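# Lift the weighted bar off its rack and hold it

## Task

Take hold of the weighted bar and raise the whole of it to at least three finger-widths above the height at which it rested on its rack, then keep it motionless in the air while still gripping it, touching nothing else at the end. It counts as failed if any motor of either hand still shows moving in hand_stopped_by when you finish.

## Robot and tools

ROBOT. Two arms, left_arm and right_arm, stand facing each other across a table. Each carries an identical five-finger right hand (not mirrored), so every hand number and axis means the same on both. Knocking anything off the table fails the job.

FRAMES. Result poses use one shared scene frame in metres: origin on the table top halfway between the two arm bases, z = 0 at the table surface, +z up, left_arm's base on the +y side. The names left/right are not image sides. Each hand has a hand point about 0.05 m in front of the palm, where index pad meets thumb tip in a pinch. Its own axes: +z along straightened fingers (fingers extend 0.06 to 0.07 m past it), +y out of the palm, +x across the palm toward the little finger. A wrist bracket on the little-finger side juts 0.03 m beyond the point along +y and 0.11 m across the palm, and can collide. With the thumb swung fully in front of the palm, the hand can wrap an object 0.035 to 0.08 m thick lying across the palm; turn the thumb before reaching the object.

ROW LAYOUT. Every motion command is a row of 28 numbers, each in [-1, 1], always covering both arms: left_arm dx, dy, dz, rx, ry, rz, then left_gripper little, ring, middle, index, thumb_bend, thumb_turn, force_limit, speed; then the same 14 for right_arm / right_gripper. dx..dz and rx..rz are an offset (not a pose) in that hand point's own axes, measured from its pose at the start of the action (for a call's first action, the last pose any result reported). Scale: 1.0 = 0.6 m of translation or 180 degrees; rx, ry, rz form one rotation vector. All rows of an action offset from that same start, not from the row before. Finger values are absolute targets: +1 open/straight, -1 curled; thumb_bend +1 straight, -1 bent; thumb_turn +1 beside the palm, -1 in front of it. A pinch is roughly index -0.22, thumb_bend -0.75, thumb_turn -0.57. force_limit maps -1..+1 to about 0..10 N at the fingertip (0..15 N for the two thumb motors) and only stops closing motors. speed maps -1..+1 to near zero..full (full travel in 0.6 s). There is no 'no change' value for a hand: to leave it alone, resend its last eight numbers, or, before any were sent, its hand_measured six followed by hand_force_limit and hand_speed. For an arm that should stay put, use zeros for its offset.

TOOLS.
execute_actions(actions): a list of actions; each action is a list of up to 15 rows, one per 1/30 s step; if fewer, the last row is held to fill 15 steps. An empty list just returns state and images. Each step the commanded pose is clipped to within 100 mm and 16 degrees of the measured pose, so big offsets need several actions.
move(target, speed, stop_force, blocking): target is one 28-number row as above, offsets from the pose in the latest result showing one. Each hand point travels in a straight line; paths end together, taking 0.5 to 10 s. speed is in m/s, 0.002 to 0.5 (default 0.25); rotation limited to twice that in rad/s. stop_force, in N from 9 to 40 for both arms, ends an arm's path when its wrist sensor feels that much extra push against the motion for two steps; the arm then backs to where it was two steps earlier. Use it only with slow, non-rotating moves, and omit it when moving away from something you press on. blocking=false returns after 0.5 s; not allowed with stop_force; later moves and execute_actions are refused until wait or stop shows it ended.
wait(seconds): 0 to 10, arms hold their last command.
stop(): brakes a running move.
zoom_image(camera, region): camera is cam_low, cam_left_wrist or cam_right_wrist; region [x0, y0, x1, y1] in pixels, at most 504x504.
show_instructions(): shows the reference image pages.
finished_scene(scene): ends the scene with that number; irreversible, so only call it once the bar is held still and clear.

RESULTS. The state line gives each hand point's position and quaternion (wxyz) plus velocities; readings can be off at long reach. 'Hand target' is where the controller is currently driving. 'pose unreachable' means the clearance check altered or blocked that arm's command. move adds a 'move:' line: done, off_target, moving, held, contact (stopped by stop_force) or fault, with limits=paced (pose clipped) or limits=held (some steps blocked). Hand lines list six values in motor order: hand_measured (position on the command scale), hand_stopped_by (moving, target, force, stalled, fault), hand_load_n (fingertip load, positive pushing open). A grip loss appears as loads dropping near 0. Wrist force and torque are in the end effector's axes, noisy (offset up to ~4 N), saturating near 50 N.

GRIPPING. A motor only starts when its target changes by 0.01 or more, then runs until it reaches target or its load hits force_limit, and locks. Blocked motors report moving until their travel time passes, then stalled; the goal fails if any still read moving at the end, so wait for them to settle. For a gentle grip close slowly (speed -0.9 or lower). To squeeze more, raise force_limit and send a target further closed than measured.

AVOID. Arms are stiff: pressing even slightly past a firm contact, or a joint torque over its limit (142 N m for the big joints, 26.6 N m for wrist joints, held weight included) or any outside force of 150 N, triggers a 10 s fault stop. Never let the arms hit or press on each other. Long heavy holding heats motors (warning at 70 °C, braking at 85 °C). Lift smoothly to avoid slips or drops.

Each tool is called as name(argument=value, ...), one argument or row to a line, values as JSON.

## Session

execute_actions(
  actions=[],
)

Scene clock: 0.00 s.
left_arm: end_effector_position=(+0.2979, +0.4710, +0.4701) hand_measured=(+1.000, +1.000, +1.000, +1.000, +1.000, +1.000) hand_load_n=(+0.0, +0.0, +0.0, +0.0, +0.0, +0.0) hand_stopped_by=(target, target, target, target, target, target) hand_force_limit=0.00 hand_speed=-0.80 end_effector_quat_wxyz=(-0.019, +0.376, +0.926, +0.002) end_effector_velocity=(-0.000, -0.000, +0.000) end_effector_angular_velocity=(-0.000, +0.001, -0.001) | right_arm: end_effector_position=(+0.1112, -0.2518, +0.4742) hand_measured=(+1.000, +1.000, +1.000, +1.000, +1.000, +1.000) hand_load_n=(+0.0, +0.0, +0.0, +0.0, +0.0, +0.0) hand_stopped_by=(target, target, target, target, target, target) hand_force_limit=0.00 hand_speed=-0.80 end_effector_quat_wxyz=(-0.014, -0.400, +0.916, -0.012) end_effector_velocity=(+0.000, +0.000, +0.000) end_effector_angular_velocity=(+0.000, -0.001, -0.002)
Joint positions: left_arm=[ 0.549 -1.72   1.366  1.957  1.592 -1.86 ] | right_arm=[-1.217 -1.716  1.351  1.966  1.592 -1.903]
Joint velocities: left_arm=[-0.001 -0.    -0.001  0.001  0.001 -0.   ] | right_arm=[ 0.     0.001 -0.001  0.     0.     0.002]
Motor temperatures (°C, as the motors report them): left_arm=[23 22 21 24 32 28] | right_arm=[18 24 24 31 26 25]
Wrist force (N, on the end effector, along its own x y z axes, offset not removed): no reading
Wrist torque (N m, same axes, about the end effector's origin, offset not removed): no reading
Hand target (left_arm): +0.298, +0.471, +0.470; -0.019, +0.376, +0.926, +0.002
Hand target (right_arm): +0.111, -0.252, +0.474; -0.014, -0.400, +0.916, -0.012

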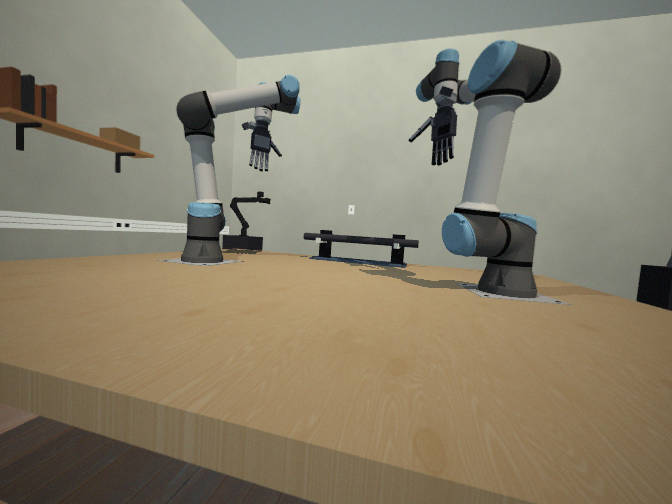

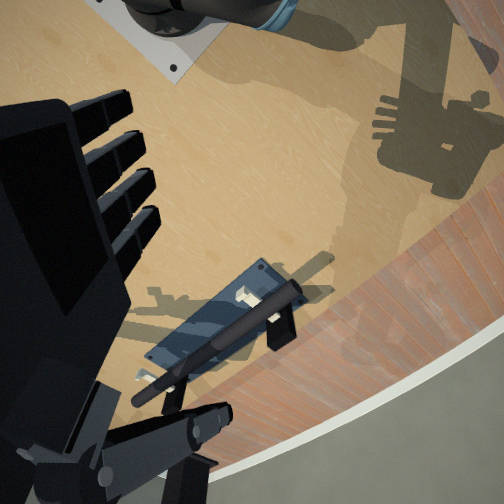

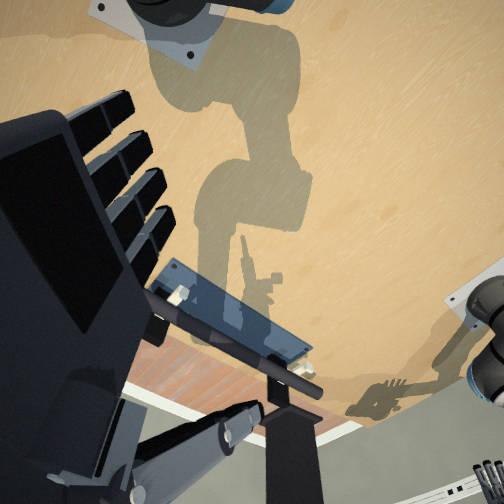

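move(
  target=[-0.675,-0.356,0.517,0.0333,-0.0788,0.2529,0.4,0.4,0.4,0.4,1,-1,0,1, -0.494,-0.244,0.523,-0.0996,0.039,0.7567,0.4,0.4,0.4,0.4,1,-1,0,1],
  speed=0.3,
)

Scene clock: 17.23 s.
left_arm: end_effector_position=(+0.4283, +0.0410, +0.1485) hand_measured=(+0.400, +0.400, +0.400, +0.400, +1.000, -1.000) hand_load_n=(+0.0, +0.0, +0.0, +0.0, +0.0, +0.0) hand_stopped_by=(target, target, target, target, target, target) hand_force_limit=0.00 hand_speed=1.00 end_effector_quat_wxyz=(+0.074, +0.700, +0.703, -0.098) end_effector_velocity=(+0.000, -0.003, -0.002) end_effector_angular_velocity=(-0.001, +0.001, -0.005) | right_arm: end_effector_position=(+0.4153, -0.1446, +0.1523) hand_measured=(+0.400, +0.400, +0.400, +0.400, +1.000, -1.000) hand_load_n=(+0.0, +0.0, +0.0, +0.0, +0.0, +0.0) hand_stopped_by=(target, target, target, target, target, target) hand_force_limit=0.00 hand_speed=1.00 end_effector_quat_wxyz=(-0.087, +0.703, +0.702, +0.075) end_effector_velocity=(+0.002, +0.001, -0.002) end_effector_angular_velocity=(-0.002, +0.001, -0.014)
Joint positions: left_arm=[ 0.482 -0.931  1.181  1.113  1.705 -1.147] | right_arm=[-1.184 -1.092  1.417  1.143  1.365  0.536]
Joint velocities: left_arm=[-0.001  0.008 -0.008  0.001  0.002  0.004] | right_arm=[ 0.002  0.007 -0.007 -0.001  0.003  0.016]
Motor temperatures (°C, as the motors report them): left_arm=[23 22 21 24 32 28] | right_arm=[18 24 24 31 26 25]
Wrist force (N, on the end effector, along its own x y z axes, offset not removed): left_arm=[-1.7 2.9 2.9] | right_arm=[0.4 -1.6 0.0]
Wrist torque (N m, same axes, about the end effector's origin, offset not removed): left_arm=[0.23 0.26 -0.05] | right_arm=[-0.08 -0.21 -0.08]
Hand target (left_arm): +0.428, +0.041, +0.148; +0.074, +0.700, +0.703, -0.098
Hand target (right_arm): +0.415, -0.145, +0.152; -0.086, +0.703, +0.702, +0.075
Off the commanded pose (left_arm): 0.001 m, 0 deg.
Off the commanded pose (right_arm): 0.001 m, 0 deg.
move: done

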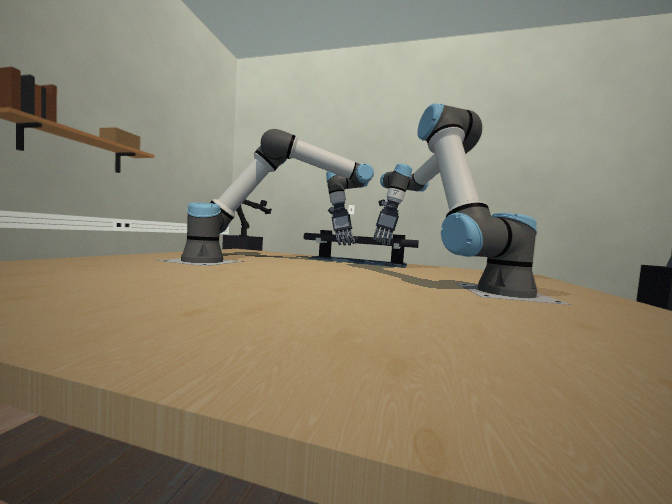

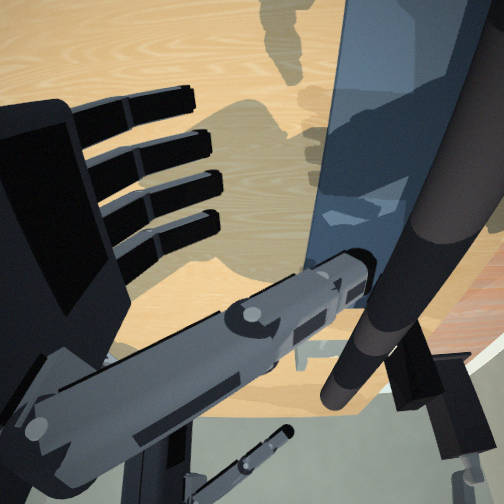

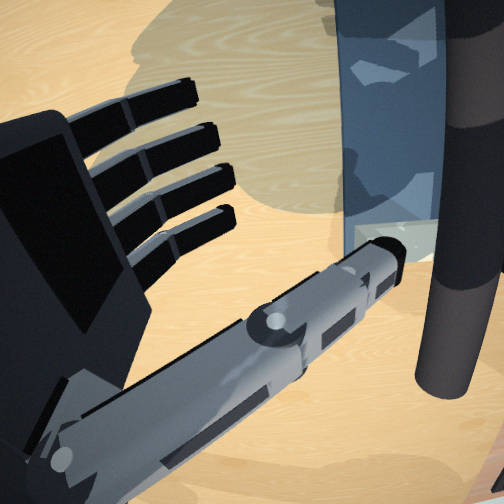

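move(
  target=[0.016,0,0.061,0,0,0,0.4,0.4,0.4,0.4,1,-1,0,1, -0.002,0,0.072,0,0,0,0.4,0.4,0.4,0.4,1,-1,0,1],
  speed=0.1,
)

move(
  target=[0,0.3,0,0,0,0,0.4,0.4,0.4,0.4,1,-1,0,1, 0,0.3,0,0,0,0,0.4,0.4,0.4,0.4,1,-1,0,1],
  speed=0.03,
  stop_force=9,
)

Scene clock: 22.73 s.
left_arm: end_effector_position=(+0.4270, +0.0414, +0.1110) hand_measured=(+0.400, +0.400, +0.400, +0.400, +1.000, -1.000) hand_load_n=(+0.0, +0.0, +0.0, +0.0, +0.0, +0.0) hand_stopped_by=(target, target, target, target, target, target) hand_force_limit=0.00 hand_speed=1.00 end_effector_quat_wxyz=(+0.074, +0.700, +0.703, -0.098) end_effector_velocity=(+0.000, +0.000, -0.002) end_effector_angular_velocity=(-0.000, -0.001, -0.000) | right_arm: end_effector_position=(+0.4146, -0.1360, +0.1103) hand_measured=(+0.400, +0.400, +0.400, +0.400, +1.000, -1.000) hand_load_n=(+0.0, +0.0, +0.0, +0.0, +0.0, +0.0) hand_stopped_by=(target, target, target, target, target, target) hand_force_limit=0.00 hand_speed=1.00 end_effector_quat_wxyz=(-0.087, +0.703, +0.702, +0.075) end_effector_velocity=(+0.000, +0.001, -0.003) end_effector_angular_velocity=(+0.000, -0.001, +0.001)
Joint positions: left_arm=[ 0.48  -0.906  1.24   1.03   1.704 -1.148] | right_arm=[-1.167 -1.043  1.455  1.053  1.366  0.552]
Joint velocities: left_arm=[ 0.     0.001  0.004 -0.006 -0.     0.   ] | right_arm=[ 0.001  0.004  0.001 -0.006 -0.     0.001]
Motor temperatures (°C, as the motors report them): left_arm=[23 22 21 24 32 28] | right_arm=[18 24 24 31 26 25]
Wrist force (N, on the end effector, along its own x y z axes, offset not removed): left_arm=[0.2 1.4 2.7] | right_arm=[-1.9 0.4 -2.1]
Wrist torque (N m, same axes, about the end effector's origin, offset not removed): left_arm=[-0.06 -0.06 0.08] | right_arm=[0.35 0.26 -0.04]
Hand target (left_arm): +0.427, +0.041, +0.111; +0.074, +0.700, +0.703, -0.098
Hand target (right_arm): +0.415, -0.136, +0.110; -0.087, +0.703, +0.702, +0.075
Off the commanded pose (left_arm): 0.000 m, 0 deg.
Off the commanded pose (right_arm): 0.000 m, 0 deg.
move: done

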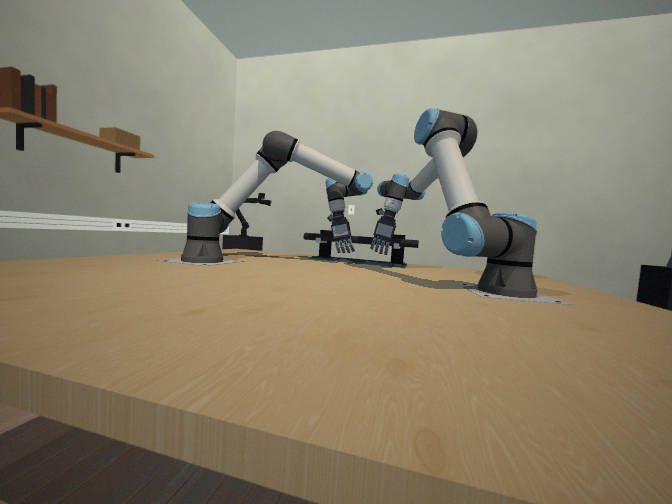

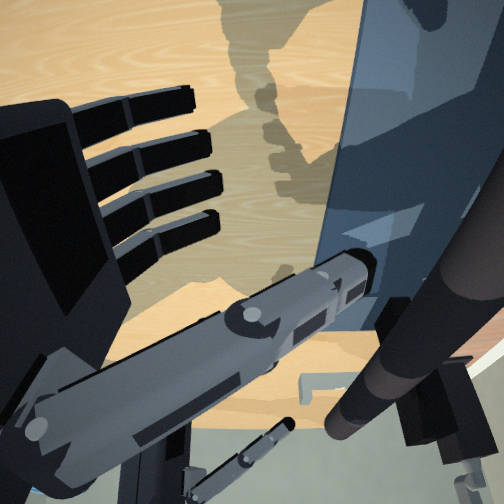

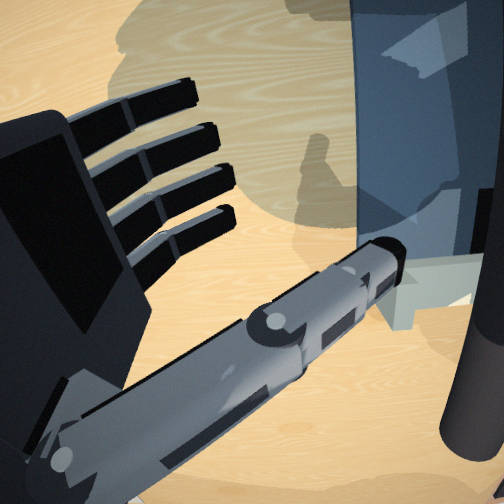

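Scene clock: 28.57 s.
left_arm: end_effector_position=(+0.4914, +0.0413, +0.1091) hand_measured=(+0.400, +0.400, +0.400, +0.400, +1.000, -1.000) hand_load_n=(+0.0, +0.0, +0.0, +0.0, +0.0, +0.0) hand_stopped_by=(target, target, target, target, target, target) hand_force_limit=0.00 hand_speed=1.00 end_effector_quat_wxyz=(+0.074, +0.700, +0.703, -0.098) end_effector_velocity=(-0.001, -0.001, -0.000) end_effector_angular_velocity=(+0.000, +0.001, -0.002) | right_arm: end_effector_position=(+0.5700, -0.1359, +0.1081) hand_measured=(+0.400, +0.400, +0.400, +0.400, +1.000, -1.000) hand_load_n=(+0.0, +0.0, +0.0, +0.0, +0.0, -5.5) hand_stopped_by=(target, target, target, target, target, target) hand_force_limit=0.00 hand_speed=1.00 end_effector_quat_wxyz=(-0.087, +0.703, +0.702, +0.076) end_effector_velocity=(-0.003, -0.000, -0.000) end_effector_angular_velocity=(-0.002, +0.000, -0.001)
Joint positions: left_arm=[ 0.582 -0.795  1.053  1.118  1.725 -1.048] | right_arm=[-1.3   -0.748  0.965  1.276  1.354  0.417]
Joint velocities: left_arm=[-0.001  0.     0.     0.     0.001  0.001] | right_arm=[ 0.002 -0.005  0.011 -0.005  0.002  0.003]
Motor temperatures (°C, as the motors report them): left_arm=[23 22 21 24 32 28] | right_arm=[18 24 24 31 26 25]
Wrist force (N, on the end effector, along its own x y z axes, offset not removed): left_arm=[-2.0 -0.2 3.7] | right_arm=[3.6 5.8 -0.4]
Wrist torque (N m, same axes, about the end effector's origin, offset not removed): left_arm=[-0.33 0.06 -0.19] | right_arm=[0.60 -0.04 -0.15]
Hand target (left_arm): +0.491, +0.041, +0.109; +0.074, +0.700, +0.703, -0.098
Hand target (right_arm): +0.570, -0.136, +0.108; -0.087, +0.703, +0.702, +0.075
Off the commanded pose (left_arm): 0.116 m, 0 deg.
Off the commanded pose (right_arm): 0.025 m, 0 deg.
move: contact (left_arm, right_arm)

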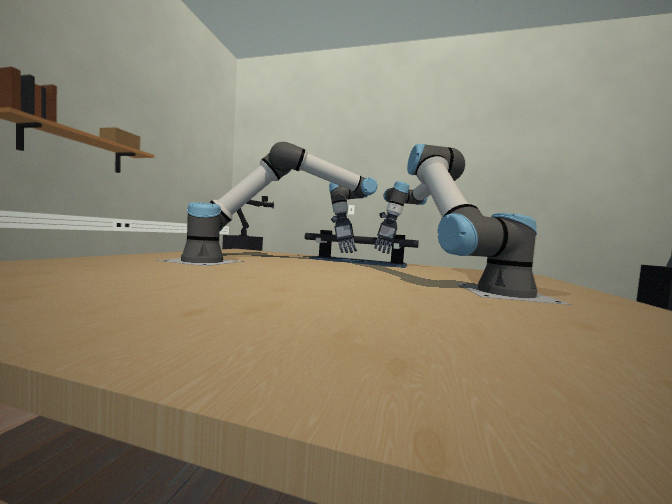

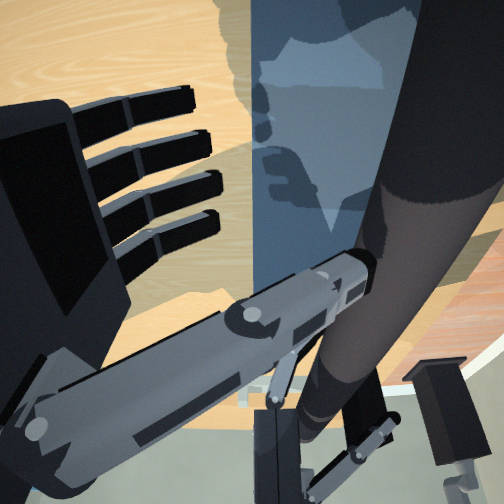

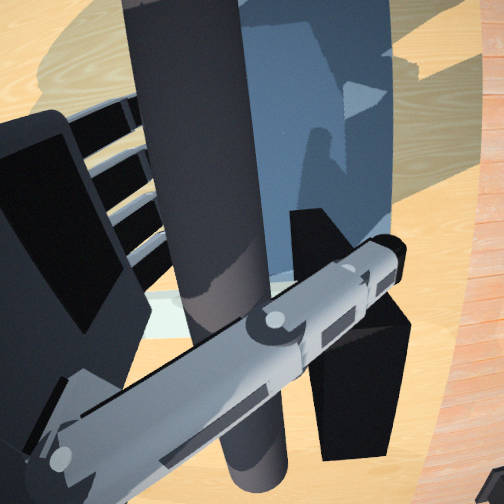

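Left thumb hit the bar; raise the left hand by 2.5 cm and retry.

move(
  target=[-0.011,-0.03,-0.04,0,0,0,0.4,0.4,0.4,0.4,1,-1,0,1, 0,0,0,0,0,0,0.4,0.4,0.4,0.4,1,-1,0,1],
  speed=0.1,
)

move(
  target=[0,0.25,0,0,0,0,0.4,0.4,0.4,0.4,1,-1,0,1, 0,0,0,0,0,0,0.4,0.4,0.4,0.4,1,-1,0,1],
  speed=0.03,
  stop_force=9,
)

Scene clock: 33.77 s.
left_arm: end_effector_position=(+0.4744, +0.0408, +0.1343) hand_measured=(+0.400, +0.400, +0.400, +0.400, +1.000, -1.000) hand_load_n=(+0.0, +0.0, +0.0, +0.0, +0.0, +0.0) hand_stopped_by=(target, target, target, target, target, target) hand_force_limit=0.00 hand_speed=1.00 end_effector_quat_wxyz=(+0.074, +0.700, +0.703, -0.098) end_effector_velocity=(-0.002, +0.000, +0.003) end_effector_angular_velocity=(-0.001, +0.000, +0.000) | right_arm: end_effector_position=(+0.5700, -0.1359, +0.1081) hand_measured=(+0.400, +0.400, +0.400, +0.400, +1.000, -1.000) hand_load_n=(+0.0, +0.0, +0.0, +0.0, +0.0, -5.5) hand_stopped_by=(target, target, target, target, target, target) hand_force_limit=0.00 hand_speed=1.00 end_effector_quat_wxyz=(-0.087, +0.703, +0.702, +0.076) end_effector_velocity=(+0.000, +0.001, +0.000) end_effector_angular_velocity=(+0.001, -0.000, +0.001)
Joint positions: left_arm=[ 0.556 -0.842  1.069  1.146  1.72  -1.074] | right_arm=[-1.3   -0.748  0.965  1.276  1.354  0.417]
Joint velocities: left_arm=[-0.002 -0.005  0.001  0.003  0.    -0.002] | right_arm=[ 0.     0.    -0.001  0.    -0.001 -0.   ]
Motor temperatures (°C, as the motors report them): left_arm=[23 22 21 24 32 28] | right_arm=[18 24 24 31 26 25]
Wrist force (N, on the end effector, along its own x y z axes, offset not removed): left_arm=[1.9 0.7 2.7] | right_arm=[4.6 -0.4 -2.1]
Wrist torque (N m, same axes, about the end effector's origin, offset not removed): left_arm=[-0.09 -0.46 -0.02] | right_arm=[0.17 -0.16 -0.14]
Hand target (left_arm): +0.474, +0.041, +0.135; +0.074, +0.700, +0.703, -0.098
Hand target (right_arm): +0.570, -0.136, +0.108; -0.087, +0.703, +0.702, +0.076
Off the commanded pose (left_arm): 0.000 m, 0 deg.
Off the commanded pose (right_arm): 0.000 m, 0 deg.
move: done

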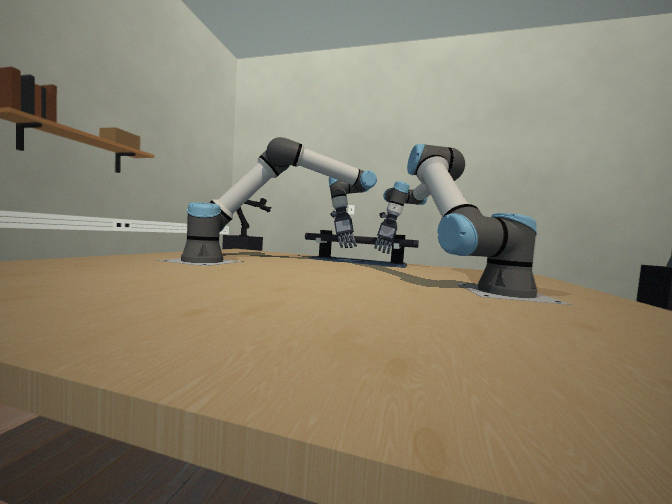

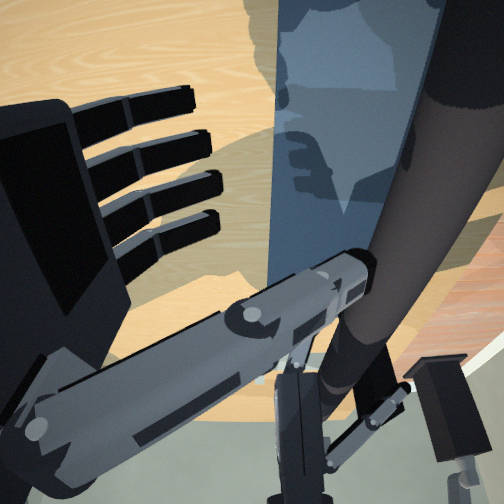

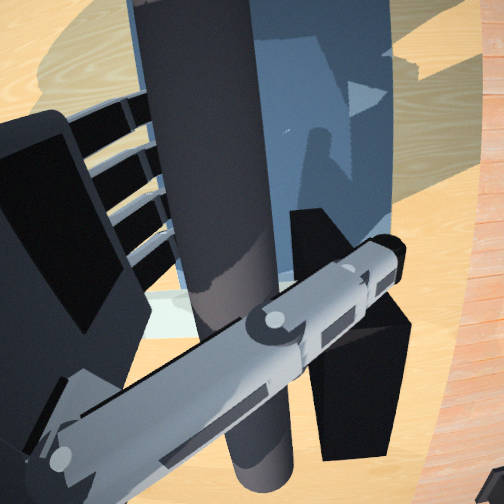

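Scene clock: 38.30 s.
left_arm: end_effector_position=(+0.5919, +0.0407, +0.1305) hand_measured=(+0.400, +0.400, +0.400, +0.400, +1.000, -1.000) hand_load_n=(+0.0, +0.0, +0.0, +3.5, +0.0, +0.0) hand_stopped_by=(target, target, target, target, target, target) hand_force_limit=0.00 hand_speed=1.00 end_effector_quat_wxyz=(+0.075, +0.700, +0.703, -0.098) end_effector_velocity=(-0.003, +0.000, +0.001) end_effector_angular_velocity=(-0.002, +0.000, +0.001) | right_arm: end_effector_position=(+0.5700, -0.1359, +0.1081) hand_measured=(+0.400, +0.400, +0.400, +0.400, +1.000, -1.000) hand_load_n=(+0.0, +0.0, +0.0, +0.0, -0.5, -5.5) hand_stopped_by=(target, target, target, target, target, target) hand_force_limit=0.00 hand_speed=1.00 end_effector_quat_wxyz=(-0.087, +0.703, +0.702, +0.076) end_effector_velocity=(+0.000, -0.000, -0.000) end_effector_angular_velocity=(-0.000, +0.000, -0.001)
Joint positions: left_arm=[ 0.715 -0.557  0.563  1.391  1.749 -0.915] | right_arm=[-1.3   -0.748  0.965  1.276  1.354  0.417]
Joint velocities: left_arm=[-0.003 -0.012  0.021 -0.011  0.001 -0.004] | right_arm=[-0.     0.    -0.    -0.     0.     0.001]
Motor temperatures (°C, as the motors report them): left_arm=[23 22 21 24 32 28] | right_arm=[18 24 24 31 26 25]
Wrist force (N, on the end effector, along its own x y z axes, offset not removed): left_arm=[2.2 0.0 9.1] | right_arm=[5.8 -0.8 -2.8]
Wrist torque (N m, same axes, about the end effector's origin, offset not removed): left_arm=[-0.28 -0.29 -0.01] | right_arm=[0.25 -0.37 -0.09]
Hand target (left_arm): +0.591, +0.041, +0.130; +0.075, +0.700, +0.703, -0.098
Hand target (right_arm): +0.570, -0.136, +0.108; -0.087, +0.703, +0.702, +0.076
Off the commanded pose (left_arm): 0.033 m, 0 deg.
Off the commanded pose (right_arm): 0.000 m, 0 deg.
move: contact (left_arm)

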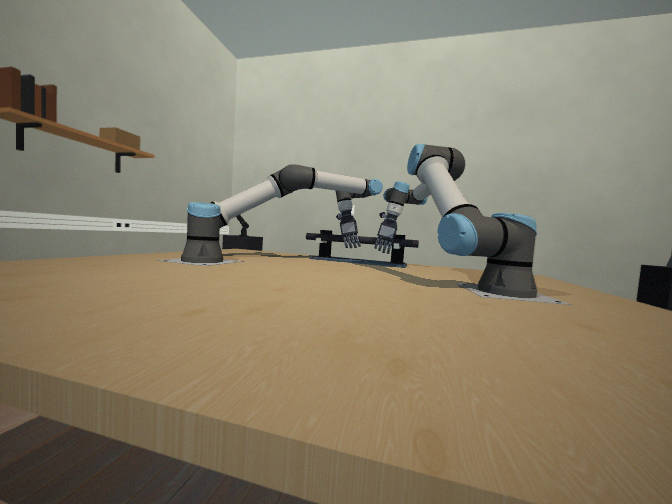

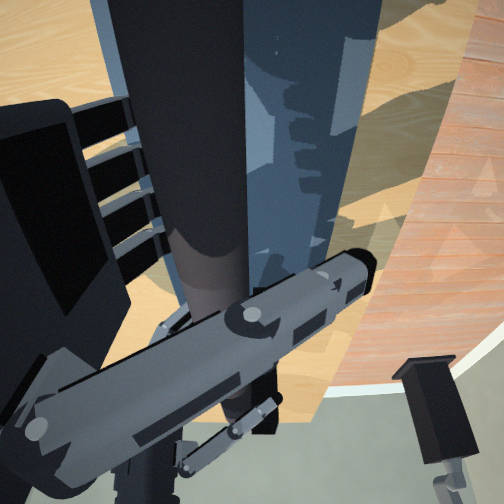

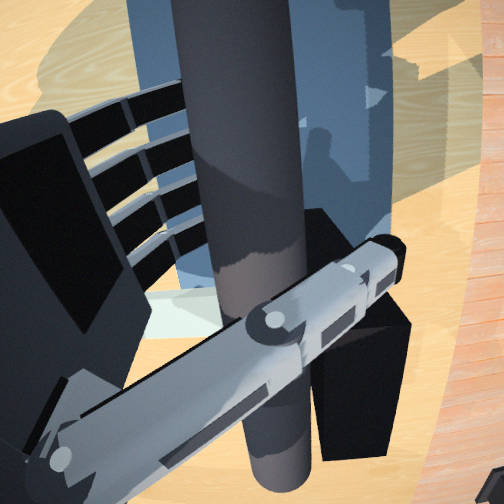

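execute_actions(
  actions=[
    [[0,0,0,0,0,0,-1,-1,-1,-1,-1,-1,1,0, 0,0,0,0,0,0,-1,-1,-1,-1,-1,-1,1,0]],
    [[0,0,0,0,0,0,-1,-1,-1,-1,-1,-1,1,0, 0,0,0,0,0,0,-1,-1,-1,-1,-1,-1,1,0]],
    [[0,0,0,0,0,0,-1,-1,-1,-1,-1,-1,1,0, 0,0,0,0,0,0,-1,-1,-1,-1,-1,-1,1,0]],
    [[0,0,0,0,0,0,-1,-1,-1,-1,-1,-1,1,0, 0,0,0,0,0,0,-1,-1,-1,-1,-1,-1,1,0]],
  ],
)

Scene clock: 44.10 s.
left_arm: end_effector_position=(+0.5919, +0.0407, +0.1305) hand_measured=(+0.006, +0.136, +0.250, +0.362, -0.542, -1.000) hand_load_n=(+8.5, +7.5, +6.5, +5.5, +14.5, +2.0) hand_stopped_by=(force, force, force, force, force, target) hand_force_limit=1.00 hand_speed=0.00 end_effector_quat_wxyz=(+0.075, +0.700, +0.703, -0.098) end_effector_velocity=(+0.002, +0.001, +0.001) end_effector_angular_velocity=(-0.002, -0.003, +0.002) | right_arm: end_effector_position=(+0.5700, -0.1359, +0.1080) hand_measured=(+0.056, +0.020, -0.060, -0.146, +0.186, -1.000) hand_load_n=(+6.0, +2.0, +2.5, +6.0, +11.0, +0.0) hand_stopped_by=(force, force, force, force, force, target) hand_force_limit=1.00 hand_speed=0.00 end_effector_quat_wxyz=(-0.087, +0.703, +0.702, +0.076) end_effector_velocity=(-0.000, +0.000, +0.000) end_effector_angular_velocity=(-0.000, -0.000, +0.000)
Joint positions: left_arm=[ 0.715 -0.557  0.563  1.391  1.749 -0.915] | right_arm=[-1.3   -0.748  0.965  1.276  1.354  0.417]
Joint velocities: left_arm=[ 0.002 -0.    -0.001 -0.002 -0.001 -0.   ] | right_arm=[ 0.001  0.    -0.     0.     0.     0.   ]
Motor temperatures (°C, as the motors report them): left_arm=[23 22 21 24 32 28] | right_arm=[18 24 24 31 26 25]
Wrist force (N, on the end effector, along its own x y z axes, offset not removed): left_arm=[3.2 -14.4 29.0] | right_arm=[3.0 8.7 6.2]
Wrist torque (N m, same axes, about the end effector's origin, offset not removed): left_arm=[-0.54 -1.13 -0.40] | right_arm=[0.30 -0.72 0.05]
Hand target (left_arm): +0.592, +0.041, +0.131; +0.075, +0.700, +0.703, -0.098
Hand target (right_arm): +0.570, -0.136, +0.108; -0.087, +0.703, +0.702, +0.076
Off the commanded pose (left_arm): 0.000 m, 0 deg.
Off the commanded pose (right_arm): 0.000 m, 0 deg.

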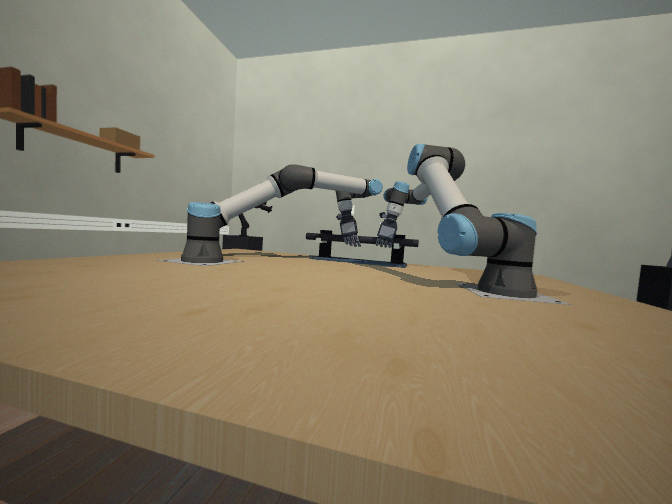

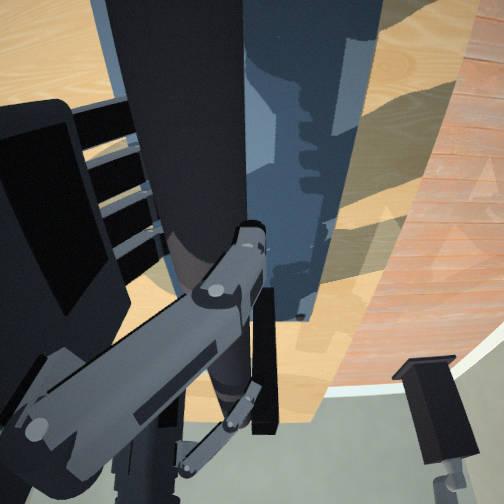

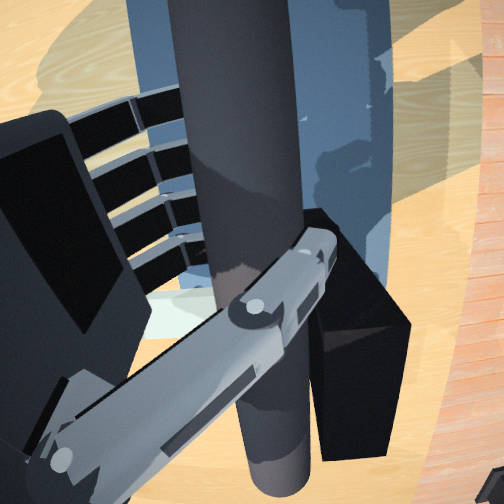

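move(
  target=[-0.052,0,-0.193,0,0,0,-1,-1,-1,-1,-1,-1,1,0, 0.052,0,-0.193,0,0,0,-1,-1,-1,-1,-1,-1,1,0],
  speed=0.05,
)

Scene clock: 49.70 s.
left_arm: end_effector_position=(+0.5947, +0.0394, +0.2494) hand_measured=(+0.006, +0.136, +0.250, +0.362, -0.542, -1.000) hand_load_n=(+2.0, +3.0, +6.0, +9.5, +16.0, +6.0) hand_stopped_by=(force, force, force, force, force, target) hand_force_limit=1.00 hand_speed=0.00 end_effector_quat_wxyz=(+0.100, +0.698, +0.702, -0.097) end_effector_velocity=(+0.001, +0.001, +0.003) end_effector_angular_velocity=(-0.004, -0.005, +0.002) | right_arm: end_effector_position=(+0.5717, -0.1319, +0.2275) hand_measured=(+0.056, +0.020, -0.060, -0.146, +0.184, -1.000) hand_load_n=(+5.5, +1.0, +0.5, +1.0, +6.0, +2.5) hand_stopped_by=(force, force, force, force, force, target) hand_force_limit=1.00 hand_speed=0.00 end_effector_quat_wxyz=(-0.087, +0.703, +0.702, +0.076) end_effector_velocity=(-0.000, +0.000, +0.002) end_effector_angular_velocity=(-0.002, +0.002, +0.001)
Joint positions: left_arm=[ 0.713 -0.448  0.036  1.758  1.74  -0.922] | right_arm=[-1.295 -0.763  0.684  1.57   1.354  0.422]
Joint velocities: left_arm=[ 0.001 -0.004 -0.001 -0.001 -0.002 -0.001] | right_arm=[ 0.     0.003 -0.011  0.01   0.001 -0.001]
Motor temperatures (°C, as the motors report them): left_arm=[23 22 21 24 32 28] | right_arm=[18 24 24 31 26 25]
Wrist force (N, on the end effector, along its own x y z axes, offset not removed): left_arm=[17.0 -0.6 23.6] | right_arm=[-13.3 1.5 3.0]
Wrist torque (N m, same axes, about the end effector's origin, offset not removed): left_arm=[-0.27 -0.10 0.75] | right_arm=[-0.06 -0.21 -0.26]
Hand target (left_arm): +0.595, +0.039, +0.250; +0.101, +0.698, +0.702, -0.097
Hand target (right_arm): +0.572, -0.132, +0.228; -0.087, +0.703, +0.702, +0.076
Off the commanded pose (left_arm): 0.002 m, 3 deg.
Off the commanded pose (right_arm): 0.000 m, 0 deg.
elbow stopped short (left arm): the move would have taken joint 3 (elbow) straighter than the controller allows; a more bent joint 3 avoids this.
move: off_target (left_arm)

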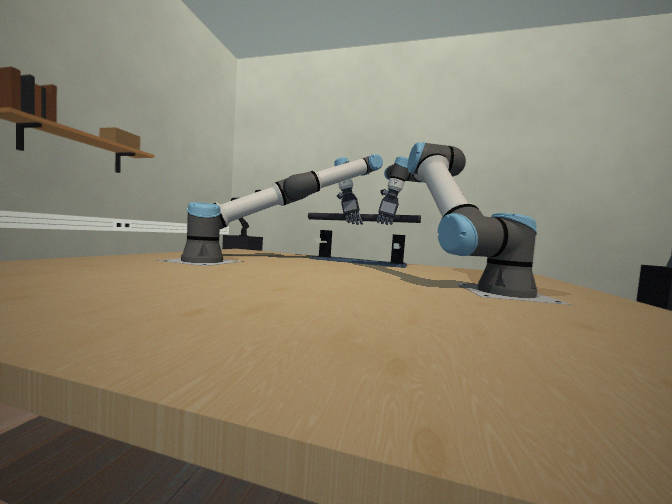

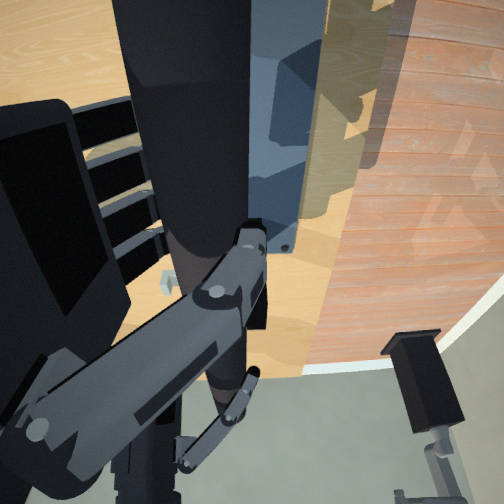

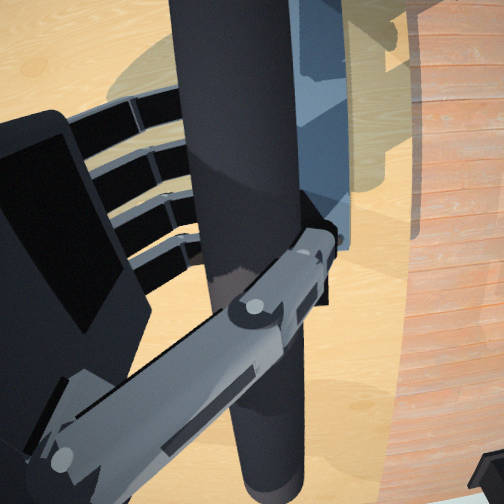

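Lifted and steady.

finished_scene(
  scene=2,
)

The scene is finished: the task was done.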